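# Cap the marker with two arms and leave it resting

## Task

Seat the cap completely on the marker so the capped marker rests entirely on the table. The robot must be in contact with the marker or the cap at the moment the cap first becomes fully seated; if it seats with no robot contact, it does not count. Neither the marker nor the cap may ever enter the marked zones around the arm bases, whether on the table or above it. The result must hold by itself, not because the robot is holding it. Finish by releasing both objects and moving the grippers away. Nothing may be dropped or knocked off the table.

## Robot and tools

Robot: two 6-joint arms, left_arm and right_arm, each with a parallel two-finger gripper. A loose object may occasionally get a brief push from outside.

Frame: every reported position uses one shared scene frame. The origin sits on the table surface midway between the arms, +x points out across the table, +z points up, and left_arm is on the +y side. The names left and right are arm labels only, not image sides. Gripper fingers point along the gripper's own +z and close along its y axis. end_effector_position is the point between the finger pads, roughly 1 cm behind the tips, in metres, with orientation as end_effector_quat_wxyz. Printed hand positions can be inaccurate, more so when an arm is stretched far.

Tool execute_actions, argument actions: a list holding zero or one item. An empty list only reports the current state. A motion item is {"rows": [...], "steps": n} with n from 1 to 15 (default 15); each step lasts 1/30 s, each row is used for one step, and the final row repeats if there are fewer rows than steps. A wait item is {"steps": n} with n up to 300 and no rows; it returns once that many steps have gone by since the previous result, with thinking time counted toward them. Optional pictures (boolean) controls whether camera images come back; by default they do.

Each row is exactly 14 numbers, one flat list covering both arms even if one stays still: left_arm waist, shoulder, elbow, wrist pitch, wrist yaw, wrist roll, opening, then the same seven for right_arm. The six joint values are absolute target angles in radians, in the same form as the Joint positions line, not offsets. Nominal ranges per arm: waist -2.880 to 2.880, shoulder 0.000 to 3.142, elbow 0.000 to 3.019, wrist pitch -1.693 to 1.571, wrist yaw -1.571 to 1.571, wrist roll -2.094 to 2.094. True limits may differ by up to 0.019 rad. A call is rejected outright (nothing sent) if a target exceeds a range end by over 0.019 rad and is further out than the joint's last reported angle. Targets past the real limit are clipped there, and the result may then print "joint sent to its limit", possibly about an earlier still-running action; absence of that line does not prove there is room left. Opening is an absolute value from -1 (closed) to +1 (fully open).

Motion limits: each step, a joint target is kept within a fixed lead of the measured angle: waist 0.264, shoulder 0.32, elbow 0.276, wrist pitch 0.33, wrist yaw 0.186, wrist roll 0.522 rad. If the targets would shift a gripper more than 70 mm from where it is measured, all that arm's targets are pulled back toward the measured angles, so big moves need several calls. Between calls the arms keep heading for the last row sent, until everything has nearly stopped (slow or blocked counts) or a step is HELD; then only a new action moves them further. Fingers still opening or closing continue anyway.

Result lines: the state line gives each gripper's position and quaternion. Joint positions and Joint velocities list, per arm, the six joints (rad, rad/s) then the pad gap (m, m/s; 0.094 m is fully open). grip_measured shows finger opening on the same -1..1 scale you command; each gripper reads off by up to about 1 mm, consistently within a scene. "joint command not followed" means a clearance check altered or blocked some joint targets while the rest of the row ran. HELD marks steps where all or part of your row was not sent. Joint torques follow the joint order without the gripper; they include offsets, scale, noise and friction and are nonzero even with no load. MOTOR HOT appears from 85 °C; at 100 °C an OVER-TEMPERATURE FAULT drops that arm and its gripper until it cools, so avoid holding loads for long.

Gripping: away from the ends, fingers go to where grip_measured equals your command. To grasp, command about 0.03 below grip_measured for a firm hold, less for a gentle one. Pad force tops out near 50 to 62 N (lower on some grippers, lower on parts under about 2 mm thick), with a brief harder spike at first contact.

Tool zoom_image: camera (one of cam_head_left, cam_head_right, cam_high, cam_low, cam_left_wrist, cam_right_wrist) and region [x0, y0, x1, y1] in pixels of that camera's latest image, origin at top-left, at most 504 by 504. All cameras are 504x504.

Tool finished_scene: scene (integer, the current scene's number). Call it only after the cap is seated, the marker rests on the table, and both grippers have opened and moved away. Replying without any tool call ends everything.

Avoid: arms colliding or pressing on each other, slamming, hard pushes, slips and drops, objects leaving the table, and carrying marker or cap into the marked zones by the arm bases.

Each tool is called as name([rows], argument=value, ...), one row to a line, values as JSON.

## Session

execute_actions(actions=[])

Scene clock: 0.00 s of 5100.00 s.
left_arm: end_effector_position=(+0.8114, +0.0841, +0.1335) grip_measured=+1.000 end_effector_quat_wxyz=(+0.509, +0.119, +0.834, -0.180) | right_arm: end_effector_position=(+0.3735, -0.3533, +0.2999) grip_measured=+1.000 end_effector_quat_wxyz=(+0.106, +0.159, +0.978, +0.087)
Joint positions: left_arm=[-0.287  2.237  1.837 -0.051  0.282 -0.064  0.094] | right_arm=[-0.061  1.068  1.179 -1.455 -0.158  0.252  0.094]
Joint velocities: left_arm=[-0.005  0.015 -0.027  0.007  0.007 -0.051  0.   ] | right_arm=[-0.015 -0.005 -0.017 -0.012  0.022  0.081  0.   ]
Joint torques (N m, as the arm reports them, + toward a larger angle): no reading
Motor temperatures (°C, as the motors report them): left_arm=[23 21 22 23 21 21] | right_arm=[21 23 22 23 25 25]

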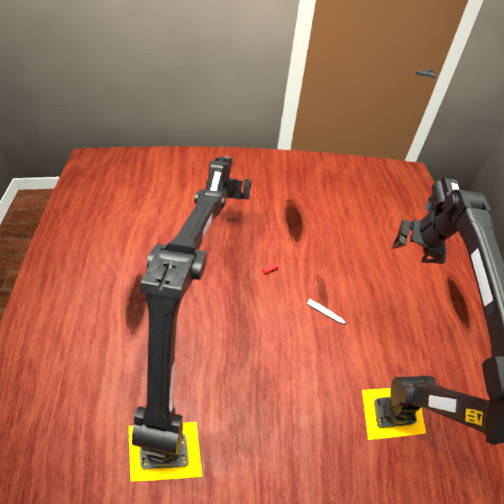

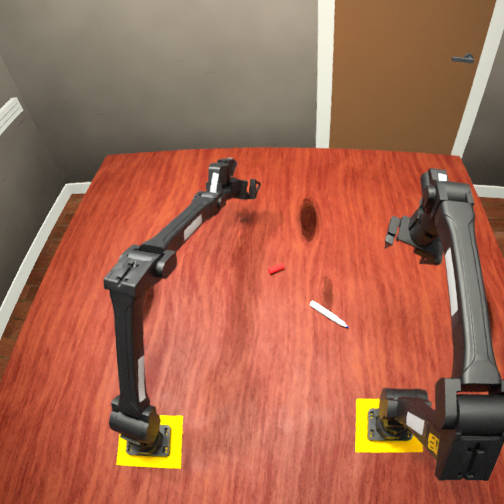

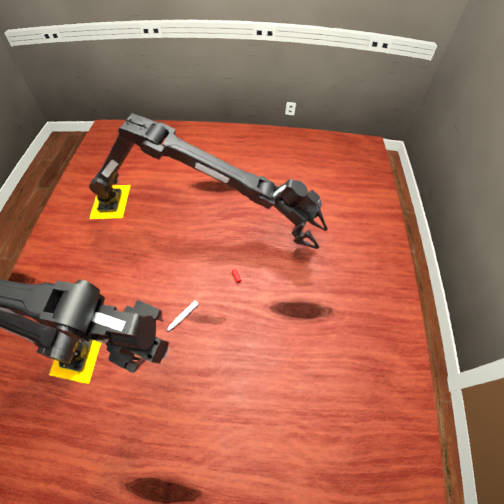

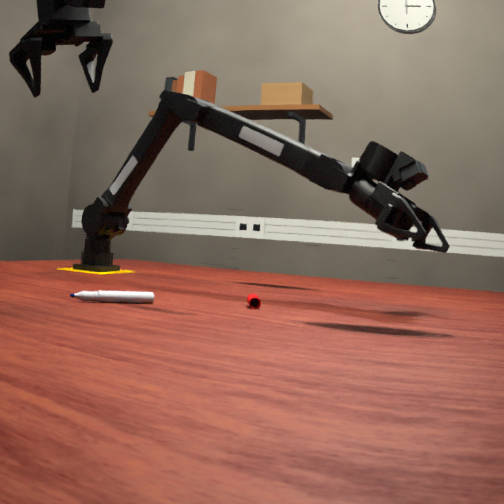

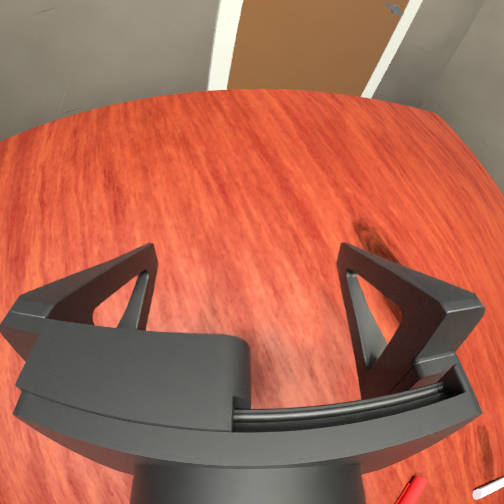

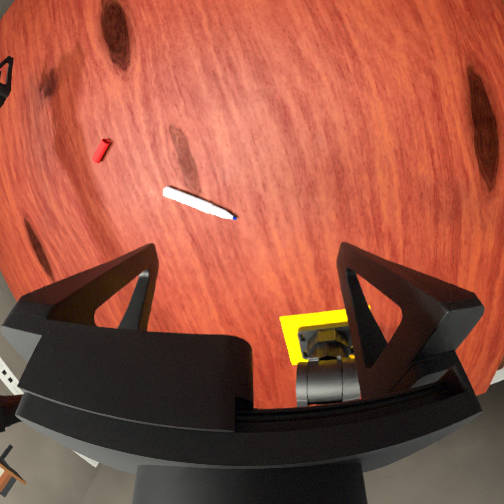

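execute_actions([
  {"rows":[[-0.4,1.4,1.3,-1.47,0,0,1,0.0,1.3,1.3,-1.571,0,0,1]],"steps":15},
], pictures=false)

execute_actions([
  {"steps":60},
])

Scene clock: 30.83 s of 5100.00 s.
left_arm: end_effector_position=(+0.5261, +0.1248, +0.1526) grip_measured=+1.000 end_effector_quat_wxyz=(+0.223, +0.114, +0.967, -0.038) | right_arm: end_effector_position=(+0.4083, -0.3606, +0.2540) grip_measured=+1.000 end_effector_quat_wxyz=(-0.012, +0.024, +1.000, +0.001)
Joint positions: left_arm=[-0.379  1.659  1.316 -0.771  0.011 -0.03   0.094] | right_arm=[-0.     1.319  1.281 -1.556 -0.002  0.019  0.094]
Joint velocities: left_arm=[-0.073 -1.197 -0.139 -1.37  -0.095  0.037  0.   ] | right_arm=[-0.015 -0.122  0.007 -0.017 -0.066 -0.066  0.   ]
Joint torques (N m, as the arm reports them, + toward a larger angle): left_arm=[ -0.67 -17.17  10.44   0.53  -0.1    0.08] | right_arm=[  0.78 -12.37  12.46  -0.4    0.12  -0.02]
Motor temperatures (°C, as the motors report them): left_arm=[23 24 25 23 21 21] | right_arm=[21 23 26 23 25 25]
Steps of this call (steps 1 to 90: nothing new was sent; then 27.33 s passed at rest; steps 91 to 105: all 15 steps of this action). Readings (joint positions):
91: left_arm=[-0.291 2.223 1.817 -0.079 0.233 -0.060] | right_arm=[-0.052 1.086 1.192 -1.482 -0.077 0.213]
92: left_arm=[-0.294 2.189 1.767 -0.128 0.180 -0.056] | right_arm=[-0.042 1.119 1.223 -1.520 -0.028 0.173]
94: left_arm=[-0.306 2.111 1.656 -0.231 0.094 -0.050] | right_arm=[-0.020 1.207 1.273 -1.546 -0.006 0.114]
98: left_arm=[-0.338 1.943 1.455 -0.430 0.030 -0.040] | right_arm=[-0.000 1.324 1.281 -1.551 -0.003 0.052]
105: the state above

Scene clock: 32.83 s of 5100.00 s.
left_arm: end_effector_position=(+0.3491, +0.1712, +0.2253) grip_measured=+1.000 end_effector_quat_wxyz=(+0.000, +0.130, +0.992, -0.001) | right_arm: end_effector_position=(+0.4069, -0.3606, +0.2569) grip_measured=+1.000 end_effector_quat_wxyz=(-0.008, +0.019, +1.000, +0.001)
Joint positions: left_arm=[-0.385  1.411  1.295 -1.455  0.002 -0.009  0.094] | right_arm=[-0.     1.311  1.281 -1.557 -0.002  0.011  0.094]
Joint velocities: left_arm=[-0.005 -0.005  0.002  0.012 -0.095 -0.051  0.   ] | right_arm=[-0.015 -0.015  0.007  0.002 -0.037 -0.022  0.   ]
Joint torques (N m, as the arm reports them, + toward a larger angle): left_arm=[ -1.54 -10.92  10.32  -0.61  -0.07   0.08] | right_arm=[  1.05 -12.62  12.49  -0.32   0.18   0.  ]
Motor temperatures (°C, as the motors report them): left_arm=[23 24 25 23 21 22] | right_arm=[21 23 26 23 25 25]
Steps of this call (steps 1 to 45: the robot went on to your last target; steps 46 to 60: nothing new was sent). Readings (joint positions):
1: left_arm=[-0.380 1.617 1.313 -0.823 0.009 -0.029] | right_arm=[-0.000 1.316 1.281 -1.557 -0.002 0.018]
2: left_arm=[-0.381 1.576 1.312 -0.883 0.008 -0.027] | right_arm=[-0.000 1.313 1.281 -1.557 -0.002 0.016]
4: left_arm=[-0.381 1.492 1.312 -1.034 0.005 -0.023] | right_arm=[-0.000 1.311 1.281 -1.557 -0.002 0.015]
8: left_arm=[-0.383 1.364 1.309 -1.382 0.002 -0.015] | right_arm=[-0.000 1.311 1.281 -1.557 -0.002 0.012]
60: the state above
All arms were judged still, so your last target was given up. Only a new action makes them travel on or press farther. Fingers that are still opening or closing keep moving.

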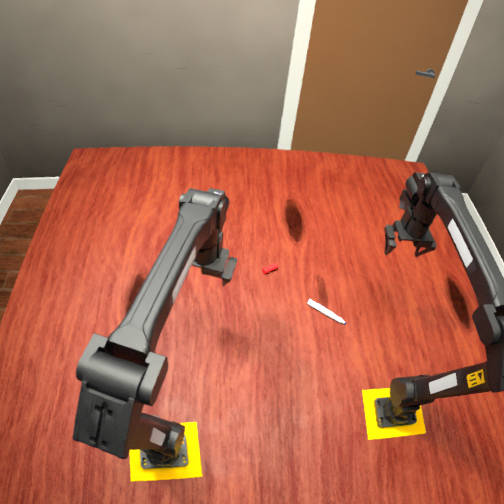

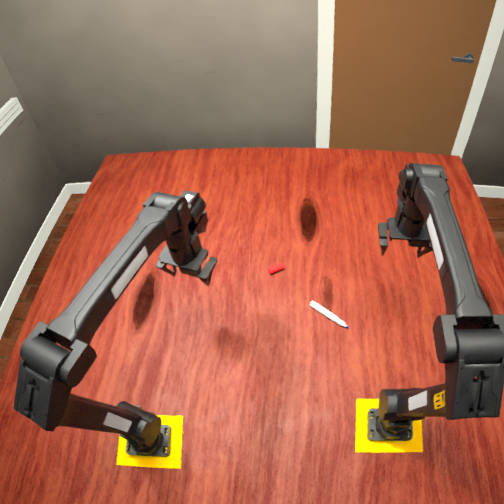

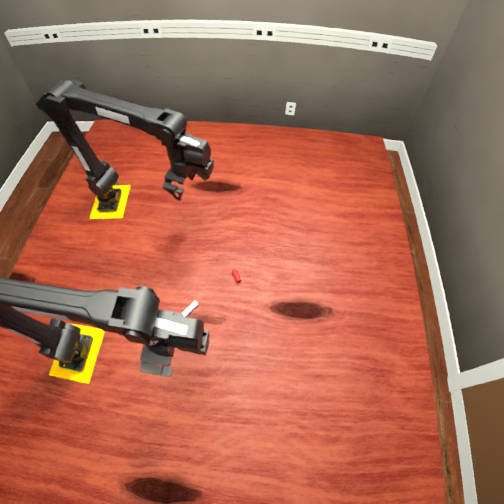

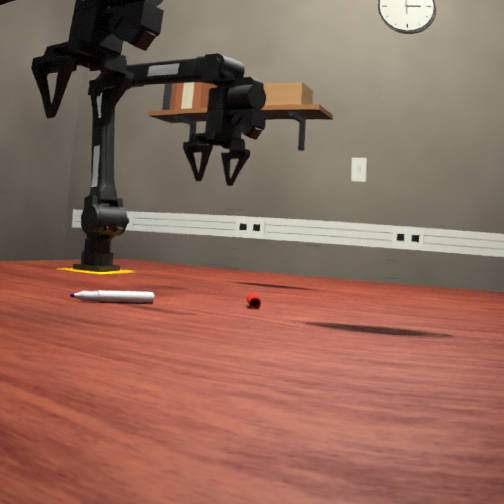

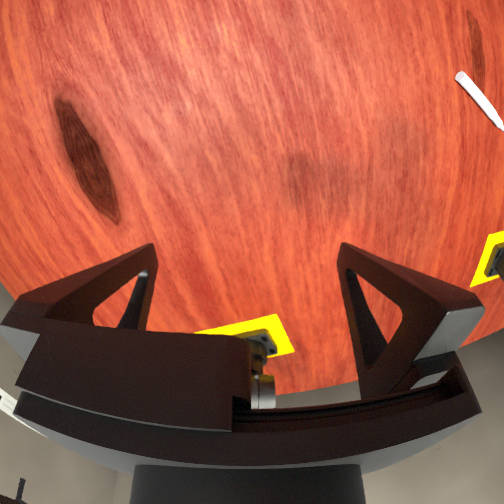

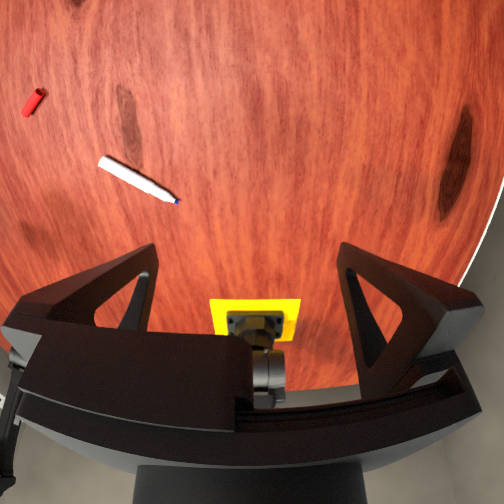

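execute_actions([
  {"rows":[[-0.5,1.4,1.3,-1.47,0,0,1,0.1,1.3,1.3,-1.571,0,0,1],[-0.6,1.4,1.3,-1.47,0,0,1,0.15,1.3,1.3,-1.571,0,0,1],[-0.7,1.4,1.3,-1.47,0,0,1,0.2,1.3,1.3,-1.571,0,0,1],[-0.75,1.4,1.3,-1.47,0,0,1,0.3,1.3,1.3,-1.571,0,0,1]],"steps":15},
], pictures=false)

execute_actions([
  {"rows":[[-0.75,1.4,1.2,-1.47,0,0,1,0.3,1.3,1.3,-1.4,0,0,1],[-0.75,1.4,1.1,-1.47,0,0,1,0.3,1.3,1.3,-1.3,0,0,1],[-0.75,1.4,1.05,-1.47,0,0,1,0.3,1.3,1.3,-1.1,0,0,1]],"steps":15},
], pictures=false)

execute_actions([
  {"rows":[[-0.75,1.4,1.05,-1.35,0,0,1,0.3,1.4,1.3,-1.1,0,0,1],[-0.75,1.4,1.05,-1.22,0,0,1,0.3,1.5,1.3,-1.1,0,0,1],[-0.75,1.4,1.05,-1.22,0,0,1,0.3,1.6,1.3,-1.1,0,0,1]],"steps":15},
])

Scene clock: 74.93 s of 5100.00 s.
left_arm: end_effector_position=(+0.2770, +0.0286, +0.2253) grip_measured=+1.000 end_effector_quat_wxyz=(-0.000, +0.323, +0.947, -0.002) | right_arm: end_effector_position=(+0.3925, -0.2479, +0.2569) grip_measured=+1.000 end_effector_quat_wxyz=(-0.008, -0.137, +0.991, -0.000)
Joint positions: left_arm=[-0.779  1.411  1.295 -1.455  0.003 -0.006  0.094] | right_arm=[ 0.31   1.311  1.281 -1.557 -0.002  0.008  0.094]
Joint velocities: left_arm=[ 0.2   -0.015  0.002 -0.022  0.081 -0.037  0.   ] | right_arm=[-0.22  -0.015 -0.002 -0.017  0.007  0.007  0.   ]
Joint torques (N m, as the arm reports them, + toward a larger angle): left_arm=[  1.24 -11.04  10.34  -0.61  -0.06   0.05] | right_arm=[  1.11 -12.12  12.3   -0.42   0.01   0.01]
Motor temperatures (°C, as the motors report them): left_arm=[23 22 25 23 21 22] | right_arm=[21 24 27 23 25 25]
Steps of this call (steps 1 to 90: nothing new was sent; then 38.60 s passed at rest; steps 91 to 105: all 15 steps of this action). Readings (joint positions):
91: left_arm=[-0.393 1.411 1.295 -1.455 -0.001 -0.009] | right_arm=[0.007 1.311 1.281 -1.557 0.002 0.011]
92: left_arm=[-0.411 1.411 1.295 -1.455 -0.004 -0.009] | right_arm=[0.027 1.311 1.281 -1.557 0.004 0.011]
94: left_arm=[-0.486 1.411 1.295 -1.455 -0.006 -0.009] | right_arm=[0.109 1.311 1.281 -1.557 0.005 0.011]
98: left_arm=[-0.697 1.411 1.295 -1.455 -0.001 -0.008] | right_arm=[0.312 1.311 1.281 -1.557 -0.003 0.009]
105: the state above

Scene clock: 75.43 s of 5100.00 s.
left_arm: end_effector_position=(+0.2072, +0.0914, +0.1334) grip_measured=+1.000 end_effector_quat_wxyz=(-0.135, +0.310, +0.940, +0.044) | right_arm: end_effector_position=(+0.4938, -0.2237, +0.2793) grip_measured=+1.000 end_effector_quat_wxyz=(+0.208, -0.129, +0.969, +0.030)
Joint positions: left_arm=[-0.759  1.416  1.024 -1.463  0.002 -0.006  0.094] | right_arm=[ 0.3    1.308  1.281 -1.12  -0.001  0.008  0.094]
Joint velocities: left_arm=[-0.024 -0.034 -0.017  0.007  0.037  0.007  0.   ] | right_arm=[-0.005  0.005  0.007 -0.002  0.066 -0.081  0.   ]
Joint torques (N m, as the arm reports them, + toward a larger angle): left_arm=[ 0.59 -9.93 11.08 -0.74 -0.03  0.05] | right_arm=[  0.2  -12.75  13.22   1.56   0.06   0.  ]
Motor temperatures (°C, as the motors report them): left_arm=[23 22 25 23 21 22] | right_arm=[21 24 27 23 25 25]
Steps of this call (steps 1 to 15: all 15 steps of this action). Readings (joint positions):
1: left_arm=[-0.772 1.409 1.284 -1.455 0.003 -0.006] | right_arm=[0.304 1.310 1.281 -1.533 -0.001 0.008]
2: left_arm=[-0.766 1.401 1.252 -1.454 0.002 -0.006] | right_arm=[0.301 1.309 1.281 -1.475 -0.001 0.008]
4: left_arm=[-0.760 1.384 1.150 -1.454 0.002 -0.006] | right_arm=[0.300 1.309 1.281 -1.287 -0.001 0.008]
8: left_arm=[-0.759 1.408 1.026 -1.463 0.002 -0.006] | right_arm=[0.300 1.308 1.281 -1.127 -0.001 0.008]
15: the state above

Scene clock: 75.93 s of 5100.00 s.
left_arm: end_effector_position=(+0.2516, +0.0581, +0.1261) grip_measured=+1.000 end_effector_quat_wxyz=(-0.024, +0.313, +0.949, +0.007) | right_arm: end_effector_position=(+0.5181, -0.2169, +0.1235) grip_measured=+1.000 end_effector_quat_wxyz=(+0.047, -0.132, +0.990, +0.007)
Joint positions: left_arm=[-0.759  1.411  1.026 -1.236  0.002 -0.006  0.094] | right_arm=[ 0.3    1.643  1.281 -1.115 -0.001  0.008  0.094]
Joint velocities: left_arm=[ 0.005 -0.005  0.012  0.017 -0.007 -0.007  0.   ] | right_arm=[-0.005 -0.151 -0.012  0.061 -0.066 -0.037  0.   ]
Joint torques (N m, as the arm reports them, + toward a larger angle): left_arm=[  0.61 -10.14  11.45   0.65  -0.03   0.04] | right_arm=[  1.02 -19.24  11.83   0.85   0.1   -0.03]
Motor temperatures (°C, as the motors report them): left_arm=[23 22 25 23 21 22] | right_arm=[21 24 27 23 25 25]
Steps of this call (steps 1 to 15: all 15 steps of this action). Readings (joint positions):
1: left_arm=[-0.759 1.413 1.024 -1.444 0.002 -0.006] | right_arm=[0.300 1.313 1.281 -1.120 -0.001 0.008]
2: left_arm=[-0.759 1.411 1.024 -1.391 0.002 -0.006] | right_arm=[0.300 1.326 1.283 -1.120 -0.001 0.008]
4: left_arm=[-0.759 1.411 1.026 -1.287 0.002 -0.006] | right_arm=[0.300 1.373 1.286 -1.120 -0.001 0.008]
8: left_arm=[-0.759 1.411 1.026 -1.239 0.002 -0.006] | right_arm=[0.300 1.526 1.286 -1.116 -0.001 0.008]
15: the state above

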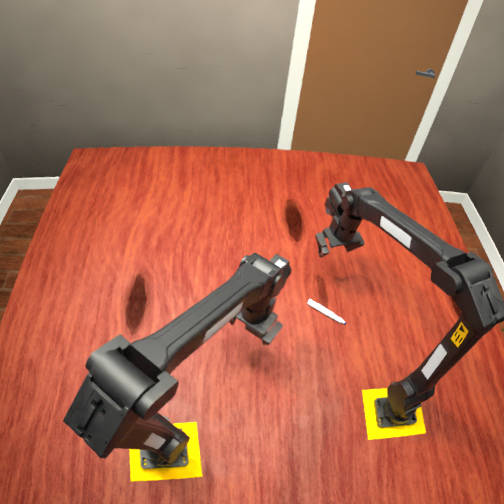

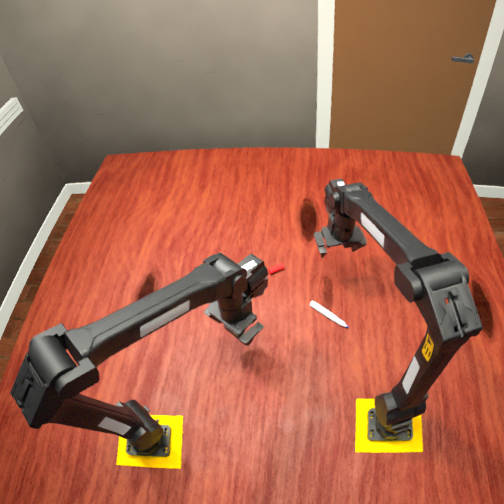

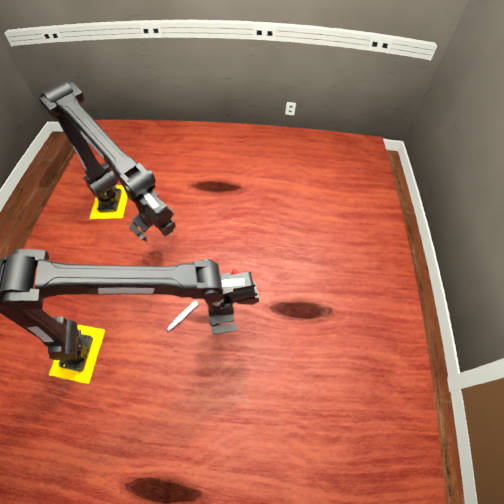

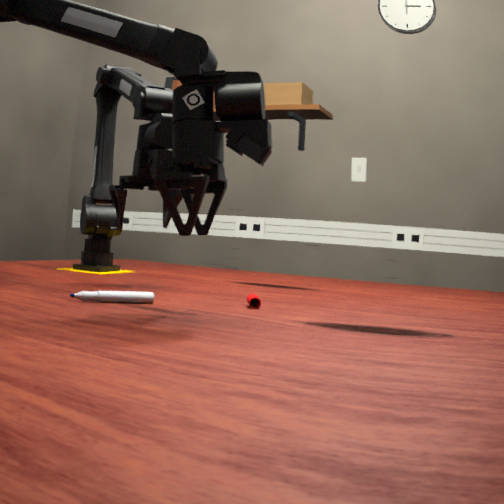

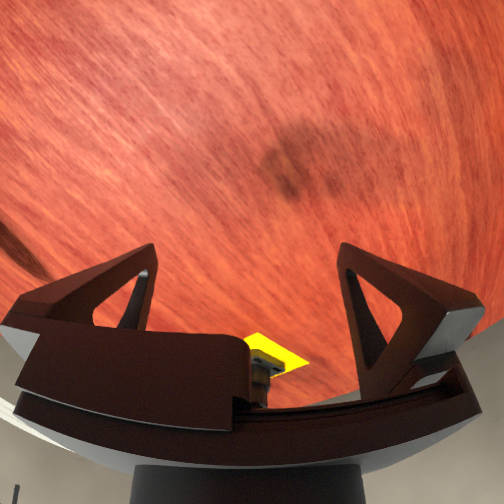

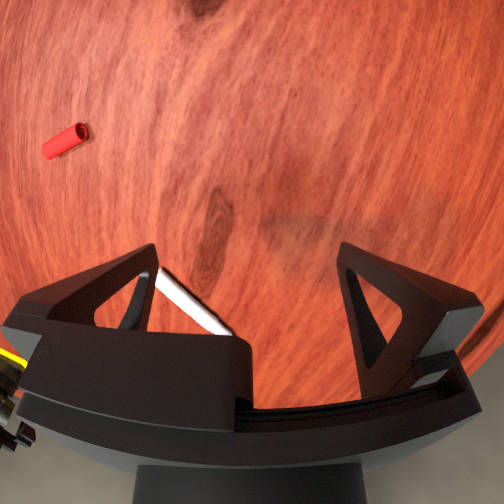

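execute_actions([
  {"rows":[[-0.478,1.85,1.40,-0.68,0.321,0.613,1,0.514,1.465,0.978,-1.07,0,-0.46,1]],"steps":15},
], pictures=false)

execute_actions([
  {"steps":30},
])

Scene clock: 143.77 s of 5100.00 s.
left_arm: end_effector_position=(+0.4946, +0.0096, +0.0516) grip_measured=+1.000 end_effector_quat_wxyz=(+0.164, +0.434, +0.874, -0.146) | right_arm: end_effector_position=(+0.3727, -0.1687, +0.0786) grip_measured=+1.000 end_effector_quat_wxyz=(-0.016, -0.445, +0.895, +0.001)
Joint positions: left_arm=[-0.493  1.87   1.335 -0.72   0.316  0.494  0.094] | right_arm=[ 0.526  1.482  0.964 -1.084 -0.002 -0.424  0.094]
Joint velocities: left_arm=[ 0.337  0.405  0.398  0.476 -0.022  0.711  0.   ] | right_arm=[-0.181 -0.024 -0.007 -0.012  0.022 -0.198  0.   ]
Joint torques (N m, as the arm reports them, + toward a larger angle): left_arm=[ -0.82 -20.98  12.99   0.75   0.53   0.11] | right_arm=[  1.05 -14.16  10.59   0.48   0.03  -0.04]
Motor temperatures (°C, as the motors report them): left_arm=[23 22 26 23 21 22] | right_arm=[21 25 27 23 25 25]
Steps of this call (steps 1 to 30: the robot went on to your last target; steps 31 to 90: nothing new was sent; then 64.33 s passed at rest; steps 91 to 105: all 15 steps of this action). Readings (joint positions):
91: left_arm=[-0.751 1.419 1.029 -1.220 0.038 0.025] | right_arm=[0.307 1.606 1.263 -1.103 0.002 -0.029]
92: left_arm=[-0.737 1.437 1.042 -1.190 0.079 0.062] | right_arm=[0.319 1.587 1.225 -1.090 0.003 -0.069]
94: left_arm=[-0.694 1.500 1.083 -1.122 0.157 0.134] | right_arm=[0.369 1.546 1.130 -1.086 0.003 -0.151]
98: left_arm=[-0.607 1.656 1.179 -0.965 0.260 0.261] | right_arm=[0.513 1.489 0.978 -1.085 -0.002 -0.322]
105: the state above

Scene clock: 144.77 s of 5100.00 s.
left_arm: end_effector_position=(+0.5098, +0.0183, +0.0598) grip_measured=+1.000 end_effector_quat_wxyz=(+0.190, +0.472, +0.850, -0.134) | right_arm: end_effector_position=(+0.3747, -0.1724, +0.0787) grip_measured=+1.000 end_effector_quat_wxyz=(-0.016, -0.452, +0.892, +0.000)
Joint positions: left_arm=[-0.47   1.868  1.347 -0.7    0.319  0.604  0.094] | right_arm=[ 0.516  1.482  0.964 -1.084 -0.002 -0.449  0.094]
Joint velocities: left_arm=[-0.015 -0.015 -0.012  0.007 -0.081  0.007  0.   ] | right_arm=[-0.015 -0.005  0.012  0.002 -0.066  0.066  0.   ]
Joint torques (N m, as the arm reports them, + toward a larger angle): left_arm=[ -1.02 -18.65  14.16   1.5    0.41   0.09] | right_arm=[  0.35 -14.08  10.54   0.54   0.11   0.  ]
Motor temperatures (°C, as the motors report them): left_arm=[23 22 26 23 21 22] | right_arm=[21 25 27 23 25 25]
Steps of this call (steps 1 to 30: the robot went on to your last target). Readings (joint positions):
1: left_arm=[-0.483 1.880 1.344 -0.708 0.316 0.516] | right_arm=[0.521 1.482 0.964 -1.084 -0.002 -0.429]
2: left_arm=[-0.475 1.882 1.347 -0.702 0.316 0.533] | right_arm=[0.518 1.482 0.964 -1.084 -0.002 -0.433]
4: left_arm=[-0.469 1.879 1.347 -0.700 0.316 0.558] | right_arm=[0.516 1.482 0.964 -1.084 -0.002 -0.439]
8: left_arm=[-0.470 1.870 1.347 -0.700 0.319 0.585] | right_arm=[0.516 1.482 0.964 -1.084 -0.002 -0.445]
30: the state above
All arms were judged still, so your last target was given up. Only a new action makes them travel on or press farther. Fingers that are still opening or closing keep moving.

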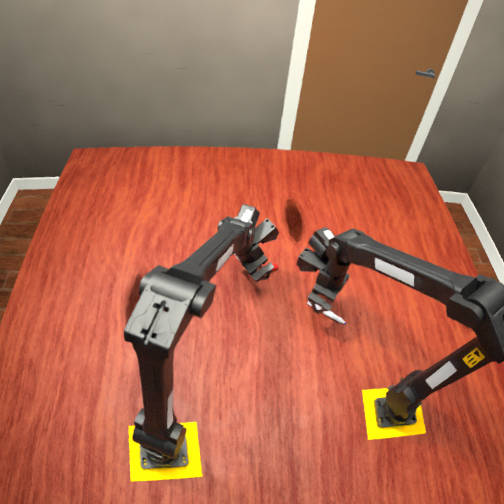

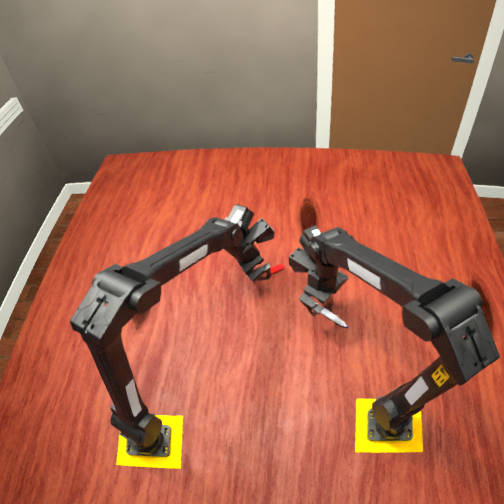

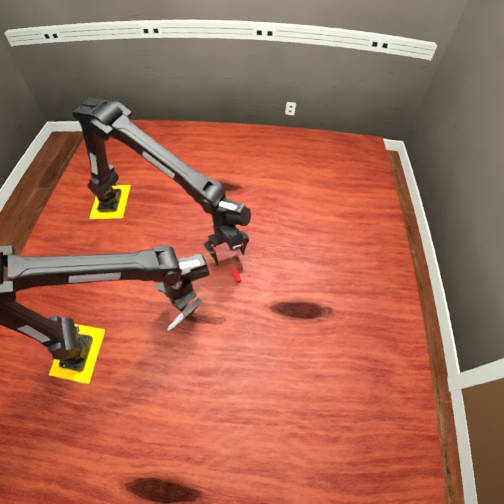

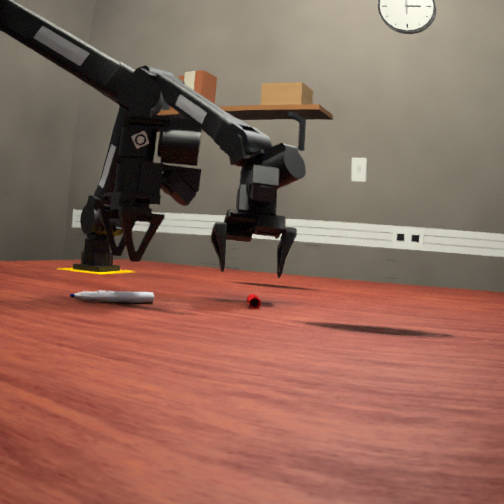

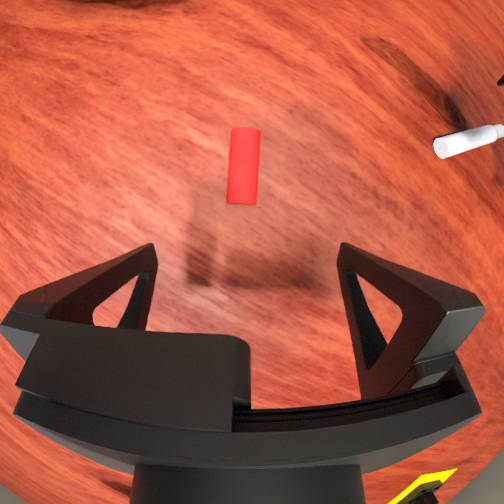

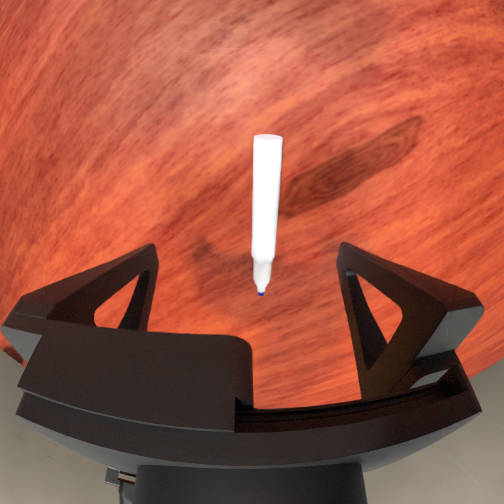

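execute_actions([
  {"rows":[[-0.482,1.86,1.40,-0.664,0.322,0.615,0.9,0.510,1.475,0.97,-1.048,0,-0.462,0.9],[-0.486,1.87,1.40,-0.648,0.323,0.62,0.8,0.506,1.486,0.961,-1.027,0,-0.464,0.8],[-0.49,1.88,1.40,-0.632,0.324,0.62,0.7,0.502,1.496,0.953,-1.005,0,-0.466,0.7],[-0.494,1.89,1.40,-0.616,0.325,0.625,0.6,0.498,1.507,0.945,-0.984,0,-0.468,0.6],[-0.498,1.90,1.40,-0.60,0.326,0.625,0.5,0.494,1.517,0.936,-0.962,0,-0.47,0.5],[-0.502,1.91,1.40,-0.584,0.327,0.63,0.4,0.49,1.528,0.928,-0.941,0,-0.472,0.4],[-0.506,1.92,1.40,-0.568,0.327,0.63,0.3,0.487,1.538,0.92,-0.92,0,-0.474,0.3],[-0.509,1.93,1.40,-0.552,0.327,0.635,0.2,0.485,1.549,0.912,-0.898,0,-0.476,0.2],[-0.512,1.94,1.40,-0.536,0.327,0.635,0.1,0.485,1.56,0.903,-0.877,0,-0.478,0.1],[-0.515,1.945,1.40,-0.52,0.327,0.635,0.1,0.485,1.565,0.897,-0.855,0,-0.48,0.1]],"steps":15},
], pictures=false)

execute_actions([
  {"steps":15},
])

Scene clock: 172.13 s of 5100.00 s.
left_arm: end_effector_position=(+0.5274, -0.0138, +0.0261) grip_measured=+0.103 end_effector_quat_wxyz=(+0.227, +0.498, +0.827, -0.132) | right_arm: end_effector_position=(+0.3917, -0.1751, +0.0286) grip_measured=+0.102 end_effector_quat_wxyz=(+0.015, -0.448, +0.894, +0.001)
Joint positions: left_arm=[-0.506  1.953  1.356 -0.545  0.324  0.624  0.052] | right_arm=[ 0.489  1.56   0.895 -0.875 -0.002 -0.467  0.052]
Joint velocities: left_arm=[-0.044  0.122 -0.012 -0.007 -0.007 -0.037  0.   ] | right_arm=[ 0.015  0.063 -0.061  0.022 -0.022 -0.11   0.001]
Joint torques (N m, as the arm reports them, + toward a larger angle): left_arm=[ -0.69 -19.56  13.14   1.82   0.42   0.08] | right_arm=[  0.04 -13.84   8.87   0.85   0.09  -0.05]
Motor temperatures (°C, as the motors report them): left_arm=[23 24 28 23 21 22] | right_arm=[21 24 27 23 25 25]
Steps of this call (steps 1 to 90: nothing new was sent; then 23.87 s passed at rest; steps 91 to 105: all 15 steps of this action). Readings (joint positions):
91: left_arm=[-0.470 1.868 1.347 -0.697 0.319 0.604] | right_arm=[0.516 1.482 0.964 -1.080 -0.002 -0.450]
92: left_arm=[-0.470 1.868 1.347 -0.690 0.320 0.605] | right_arm=[0.516 1.482 0.964 -1.071 -0.002 -0.450]
94: left_arm=[-0.470 1.870 1.348 -0.665 0.321 0.608] | right_arm=[0.514 1.482 0.960 -1.036 -0.002 -0.452]
98: left_arm=[-0.480 1.892 1.354 -0.602 0.324 0.616] | right_arm=[0.500 1.496 0.936 -0.952 -0.002 -0.458]
105: the state above

Scene clock: 172.63 s of 5100.00 s.
left_arm: end_effector_position=(+0.5271, -0.0148, +0.0238) grip_measured=+0.103 end_effector_quat_wxyz=(+0.226, +0.499, +0.826, -0.132) | right_arm: end_effector_position=(+0.3922, -0.1749, +0.0280) grip_measured=+0.102 end_effector_quat_wxyz=(+0.017, -0.449, +0.894, +0.001)
Joint positions: left_arm=[-0.507  1.957  1.356 -0.542  0.324  0.626  0.052] | right_arm=[ 0.489  1.561  0.894 -0.871 -0.002 -0.469  0.052]
Joint velocities: left_arm=[-0.005 -0.015 -0.017 -0.017 -0.007  0.007  0.001] | right_arm=[-0.005 -0.005 -0.007  0.012  0.007 -0.037  0.   ]
Joint torques (N m, as the arm reports them, + toward a larger angle): left_arm=[ -0.78 -19.07  13.12   1.64   0.41   0.09] | right_arm=[  0.18 -13.09   8.79   0.62   0.08  -0.04]
Motor temperatures (°C, as the motors report them): left_arm=[23 24 28 23 21 22] | right_arm=[21 24 27 23 25 25]
Steps of this call (steps 1 to 15: the robot went on to your last target). Readings (joint positions):
1: left_arm=[-0.507 1.956 1.356 -0.545 0.324 0.624] | right_arm=[0.489 1.561 0.894 -0.875 -0.002 -0.467]
2: left_arm=[-0.507 1.957 1.356 -0.545 0.324 0.625] | right_arm=[0.489 1.561 0.894 -0.875 -0.002 -0.468]
4: left_arm=[-0.507 1.957 1.356 -0.544 0.324 0.625] | right_arm=[0.489 1.561 0.894 -0.872 -0.002 -0.468]
8: left_arm=[-0.507 1.957 1.356 -0.542 0.324 0.626] | right_arm=[0.489 1.561 0.894 -0.871 -0.002 -0.469]
15: the state above
All arms were judged still, so your last target was given up. Only a new action makes them travel on or press farther. Fingers that are still opening or closing keep moving.

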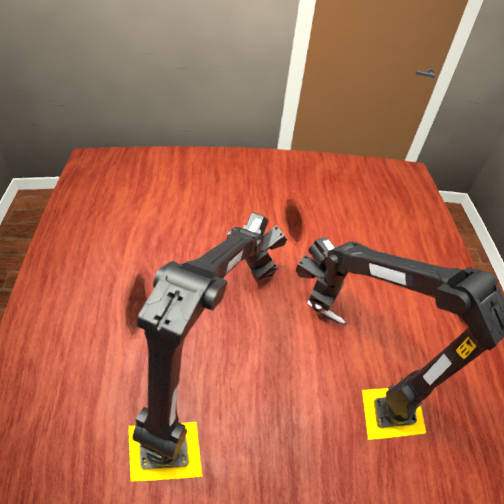

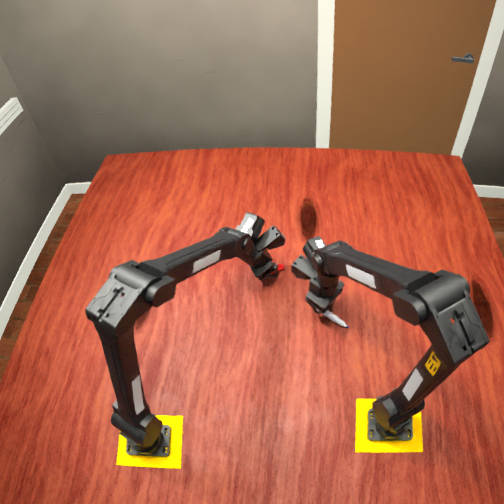

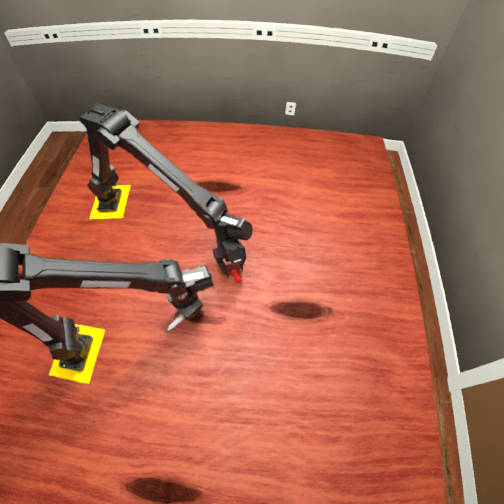

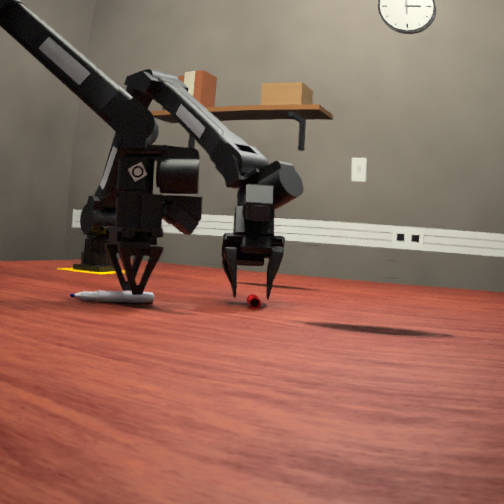

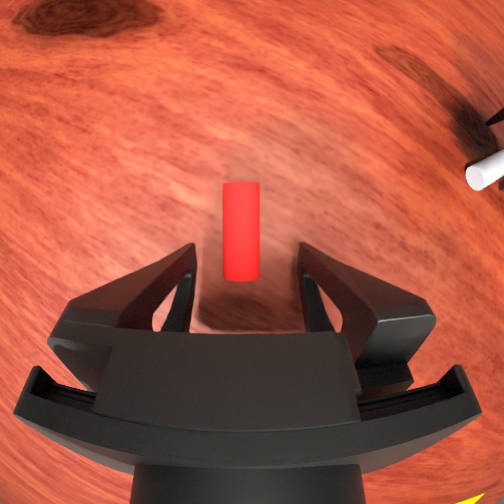

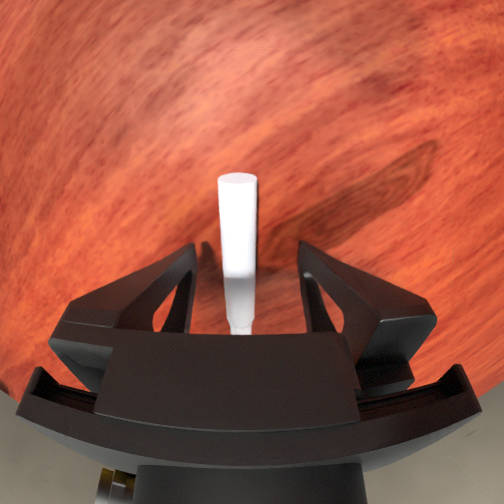

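execute_actions([
  {"rows":[[-0.515,1.949,1.40,-0.515,0.327,0.635,0,0.485,1.57,0.894,-0.853,0,-0.48,0],[-0.515,1.953,1.40,-0.51,0.327,0.635,-0.1,0.485,1.575,0.891,-0.851,0,-0.48,-0.1],[-0.515,1.957,1.40,-0.505,0.327,0.635,-0.1,0.485,1.58,0.888,-0.85,0,-0.48,-0.1],[-0.515,1.961,1.40,-0.50,0.327,0.635,-0.1,0.485,1.586,0.885,-0.848,0,-0.48,-0.1],[-0.515,1.966,1.40,-0.495,0.327,0.635,-0.1,0.485,1.592,0.882,-0.846,0,-0.48,-0.1]],"steps":15},
], pictures=true)

zoom_image(camera="cam_low", region=[60,230,310,330])

Scene clock: 185.70 s of 5100.00 s.
left_arm: end_effector_position=(+0.5318, -0.0167, +0.0248) grip_measured=-0.097 end_effector_quat_wxyz=(+0.237, +0.500, +0.823, -0.131) | right_arm: end_effector_position=(+0.3890, -0.1765, +0.0209) grip_measured=-0.098 end_effector_quat_wxyz=(+0.010, -0.449, +0.894, +0.001)
Joint positions: left_arm=[-0.507  1.96   1.356 -0.517  0.324  0.626  0.042] | right_arm=[ 0.489  1.573  0.885 -0.862 -0.002 -0.469  0.042]
Joint velocities: left_arm=[-0.005 -0.024 -0.002 -0.017 -0.007  0.007  0.001] | right_arm=[-0.005 -0.005  0.007 -0.017 -0.037  0.007  0.001]
Joint torques (N m, as the arm reports them, + toward a larger angle): left_arm=[ -0.87 -17.64  13.14   1.71   0.41   0.09] | right_arm=[  0.13 -11.27   7.93   0.77   0.08  -0.03]
Motor temperatures (°C, as the motors report them): left_arm=[23 24 28 23 21 22] | right_arm=[21 24 26 23 25 25]
Steps of this call (steps 1 to 90: nothing new was sent; then 9.57 s passed at rest; steps 91 to 105: all 15 steps of this action). Readings (joint positions):
91: left_arm=[-0.507 1.957 1.356 -0.541 0.324 0.626] | right_arm=[0.489 1.561 0.894 -0.871 -0.002 -0.469]
92: left_arm=[-0.507 1.957 1.356 -0.538 0.324 0.626] | right_arm=[0.489 1.561 0.894 -0.870 -0.002 -0.469]
94: left_arm=[-0.507 1.957 1.356 -0.531 0.324 0.626] | right_arm=[0.489 1.561 0.893 -0.867 -0.002 -0.469]
98: left_arm=[-0.507 1.958 1.356 -0.519 0.324 0.626] | right_arm=[0.489 1.566 0.888 -0.862 -0.002 -0.469]
105: the state above

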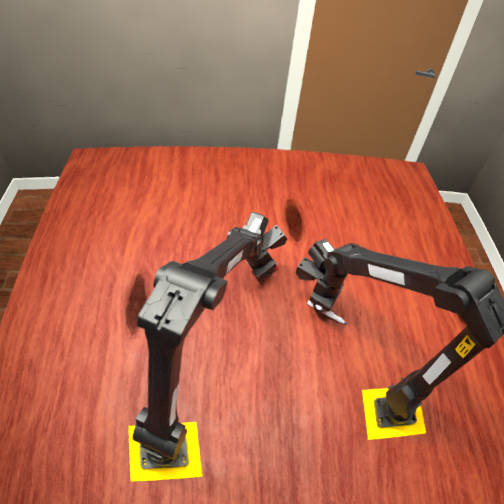

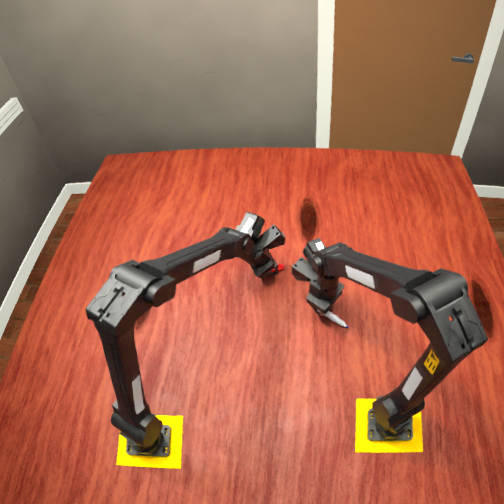

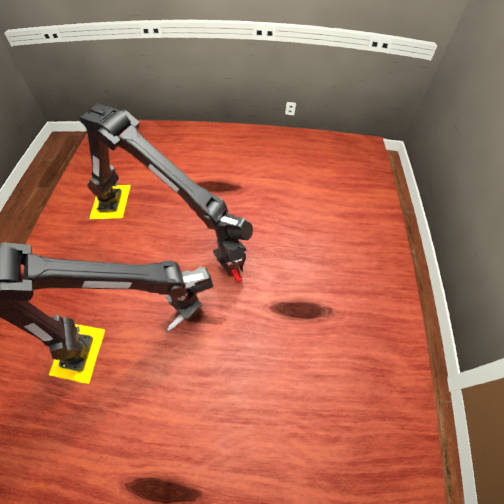

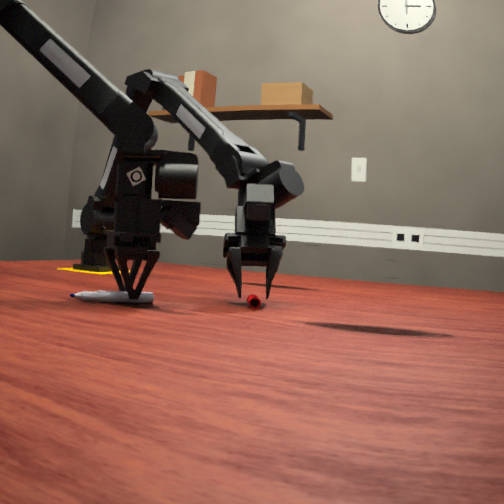

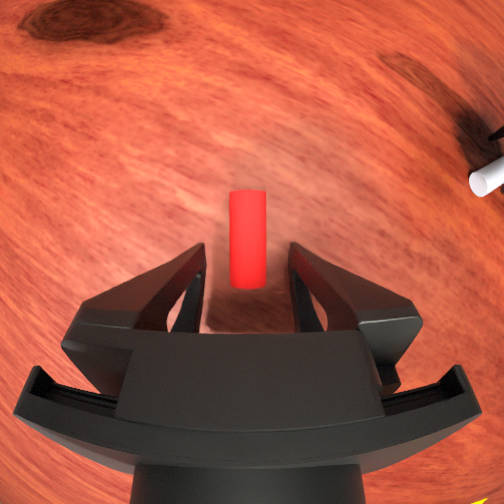

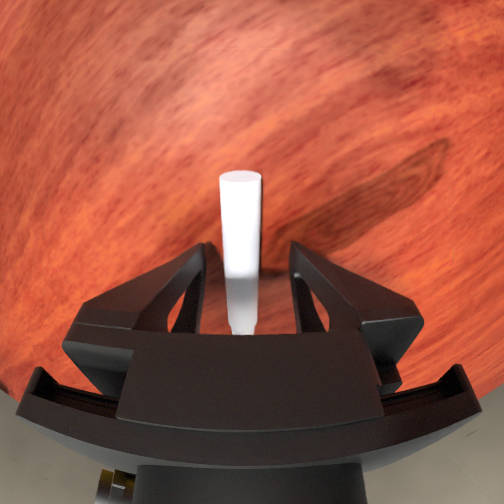

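Region (60, 230, 310, 330) of cam_low's 504x504 image, scaled by 2.016, with more detail than that image has; it fills the top 202 rows of this view, and the rest is white.

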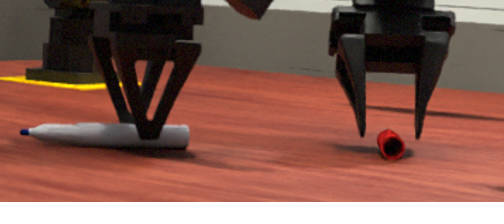

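execute_actions([
  {"rows":[[-0.515,1.97,1.40,-0.495,0.327,0.635,-0.2,0.485,1.597,0.882,-0.846,0,-0.48,-0.1],[-0.515,1.974,1.40,-0.495,0.327,0.635,-0.2,0.485,1.602,0.882,-0.846,0,-0.48,-0.1],[-0.515,1.978,1.40,-0.495,0.327,0.635,-0.2,0.485,1.607,0.882,-0.846,0,-0.48,-0.1],[-0.515,1.981,1.40,-0.495,0.327,0.635,-0.2,0.485,1.610,0.882,-0.846,0,-0.48,-0.1]],"steps":15},
])

zoom_image(camera="cam_low", region=[60,230,310,330])

Scene clock: 201.63 s of 5100.00 s.
left_arm: end_effector_position=(+0.5298, -0.0161, +0.0128) grip_measured=-0.197 end_effector_quat_wxyz=(+0.228, +0.500, +0.825, -0.132) | right_arm: end_effector_position=(+0.3871, -0.1774, +0.0140) grip_measured=-0.098 end_effector_quat_wxyz=(+0.001, -0.449, +0.894, +0.001)
Joint positions: left_arm=[-0.507  1.979  1.356 -0.517  0.325  0.626  0.038] | right_arm=[ 0.489  1.591  0.885 -0.862 -0.002 -0.469  0.042]
Joint velocities: left_arm=[-0.005 -0.005 -0.002  0.017 -0.037  0.037  0.   ] | right_arm=[-0.015 -0.005 -0.012 -0.017  0.051  0.007  0.   ]
Joint torques (N m, as the arm reports them, + toward a larger angle): left_arm=[ -0.75 -18.04  13.01   1.62   0.38   0.08] | right_arm=[  0.55 -11.69   7.72   0.61   0.06  -0.09]
Motor temperatures (°C, as the motors report them): left_arm=[23 24 28 23 21 22] | right_arm=[21 24 26 23 25 25]
Steps of this call (steps 1 to 15: the robot went on to your last target; steps 16 to 90: nothing new was sent; then 12.43 s passed at rest; steps 91 to 105: all 15 steps of this action). Readings (joint positions):
91: left_arm=[-0.507 1.960 1.356 -0.517 0.324 0.626] | right_arm=[0.489 1.573 0.885 -0.862 -0.002 -0.469]
92: left_arm=[-0.507 1.961 1.356 -0.517 0.324 0.626] | right_arm=[0.489 1.573 0.885 -0.862 -0.002 -0.469]
94: left_arm=[-0.507 1.963 1.356 -0.517 0.324 0.626] | right_arm=[0.489 1.577 0.885 -0.862 -0.002 -0.469]
98: left_arm=[-0.507 1.973 1.356 -0.517 0.324 0.626] | right_arm=[0.489 1.589 0.885 -0.862 -0.002 -0.469]
105: the state above

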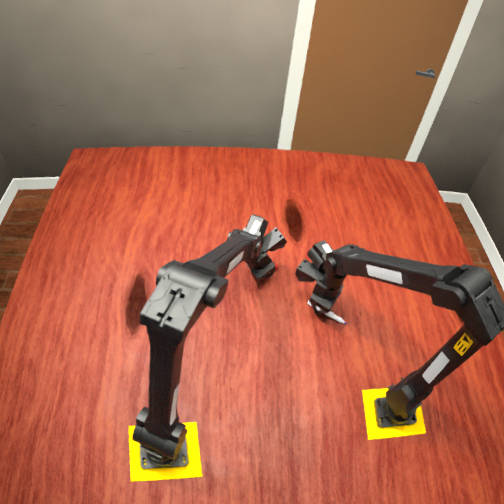

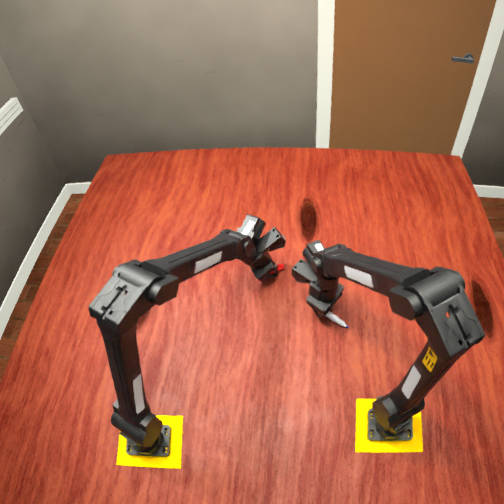

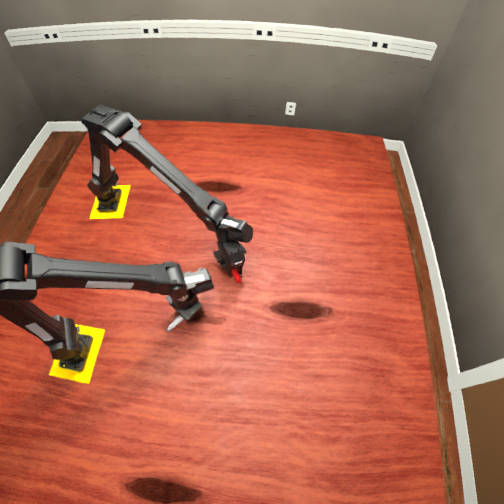

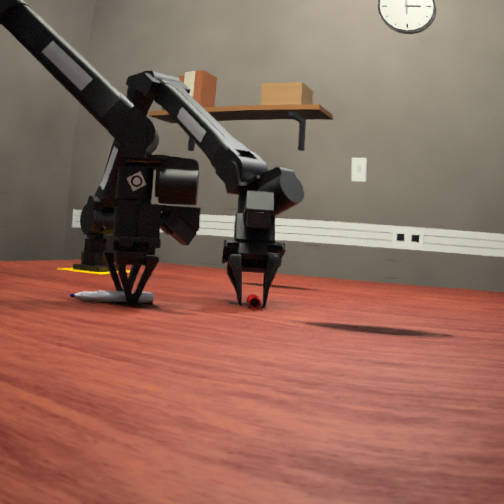

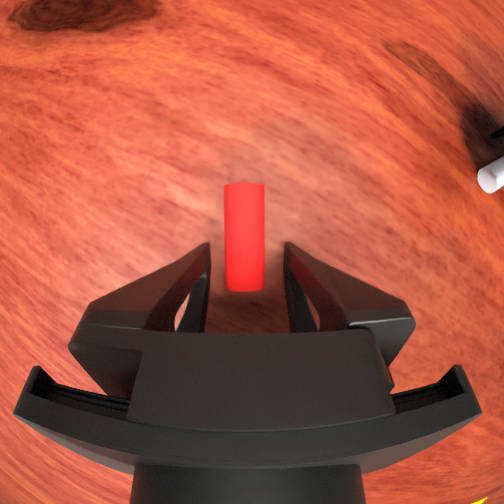

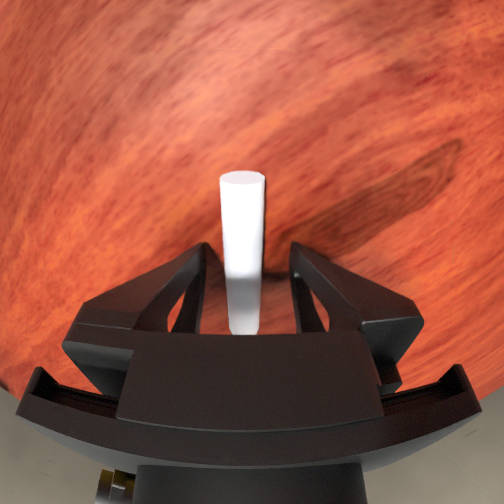

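Region (60, 230, 310, 330) of cam_low's 504x504 image, scaled by 2.016, with more detail than that image has; it fills the top 202 rows of this view, and the rest is white.

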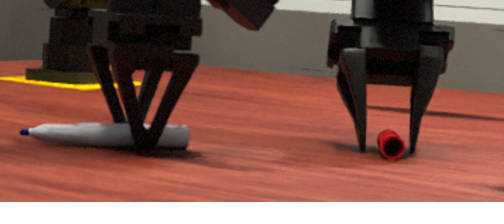

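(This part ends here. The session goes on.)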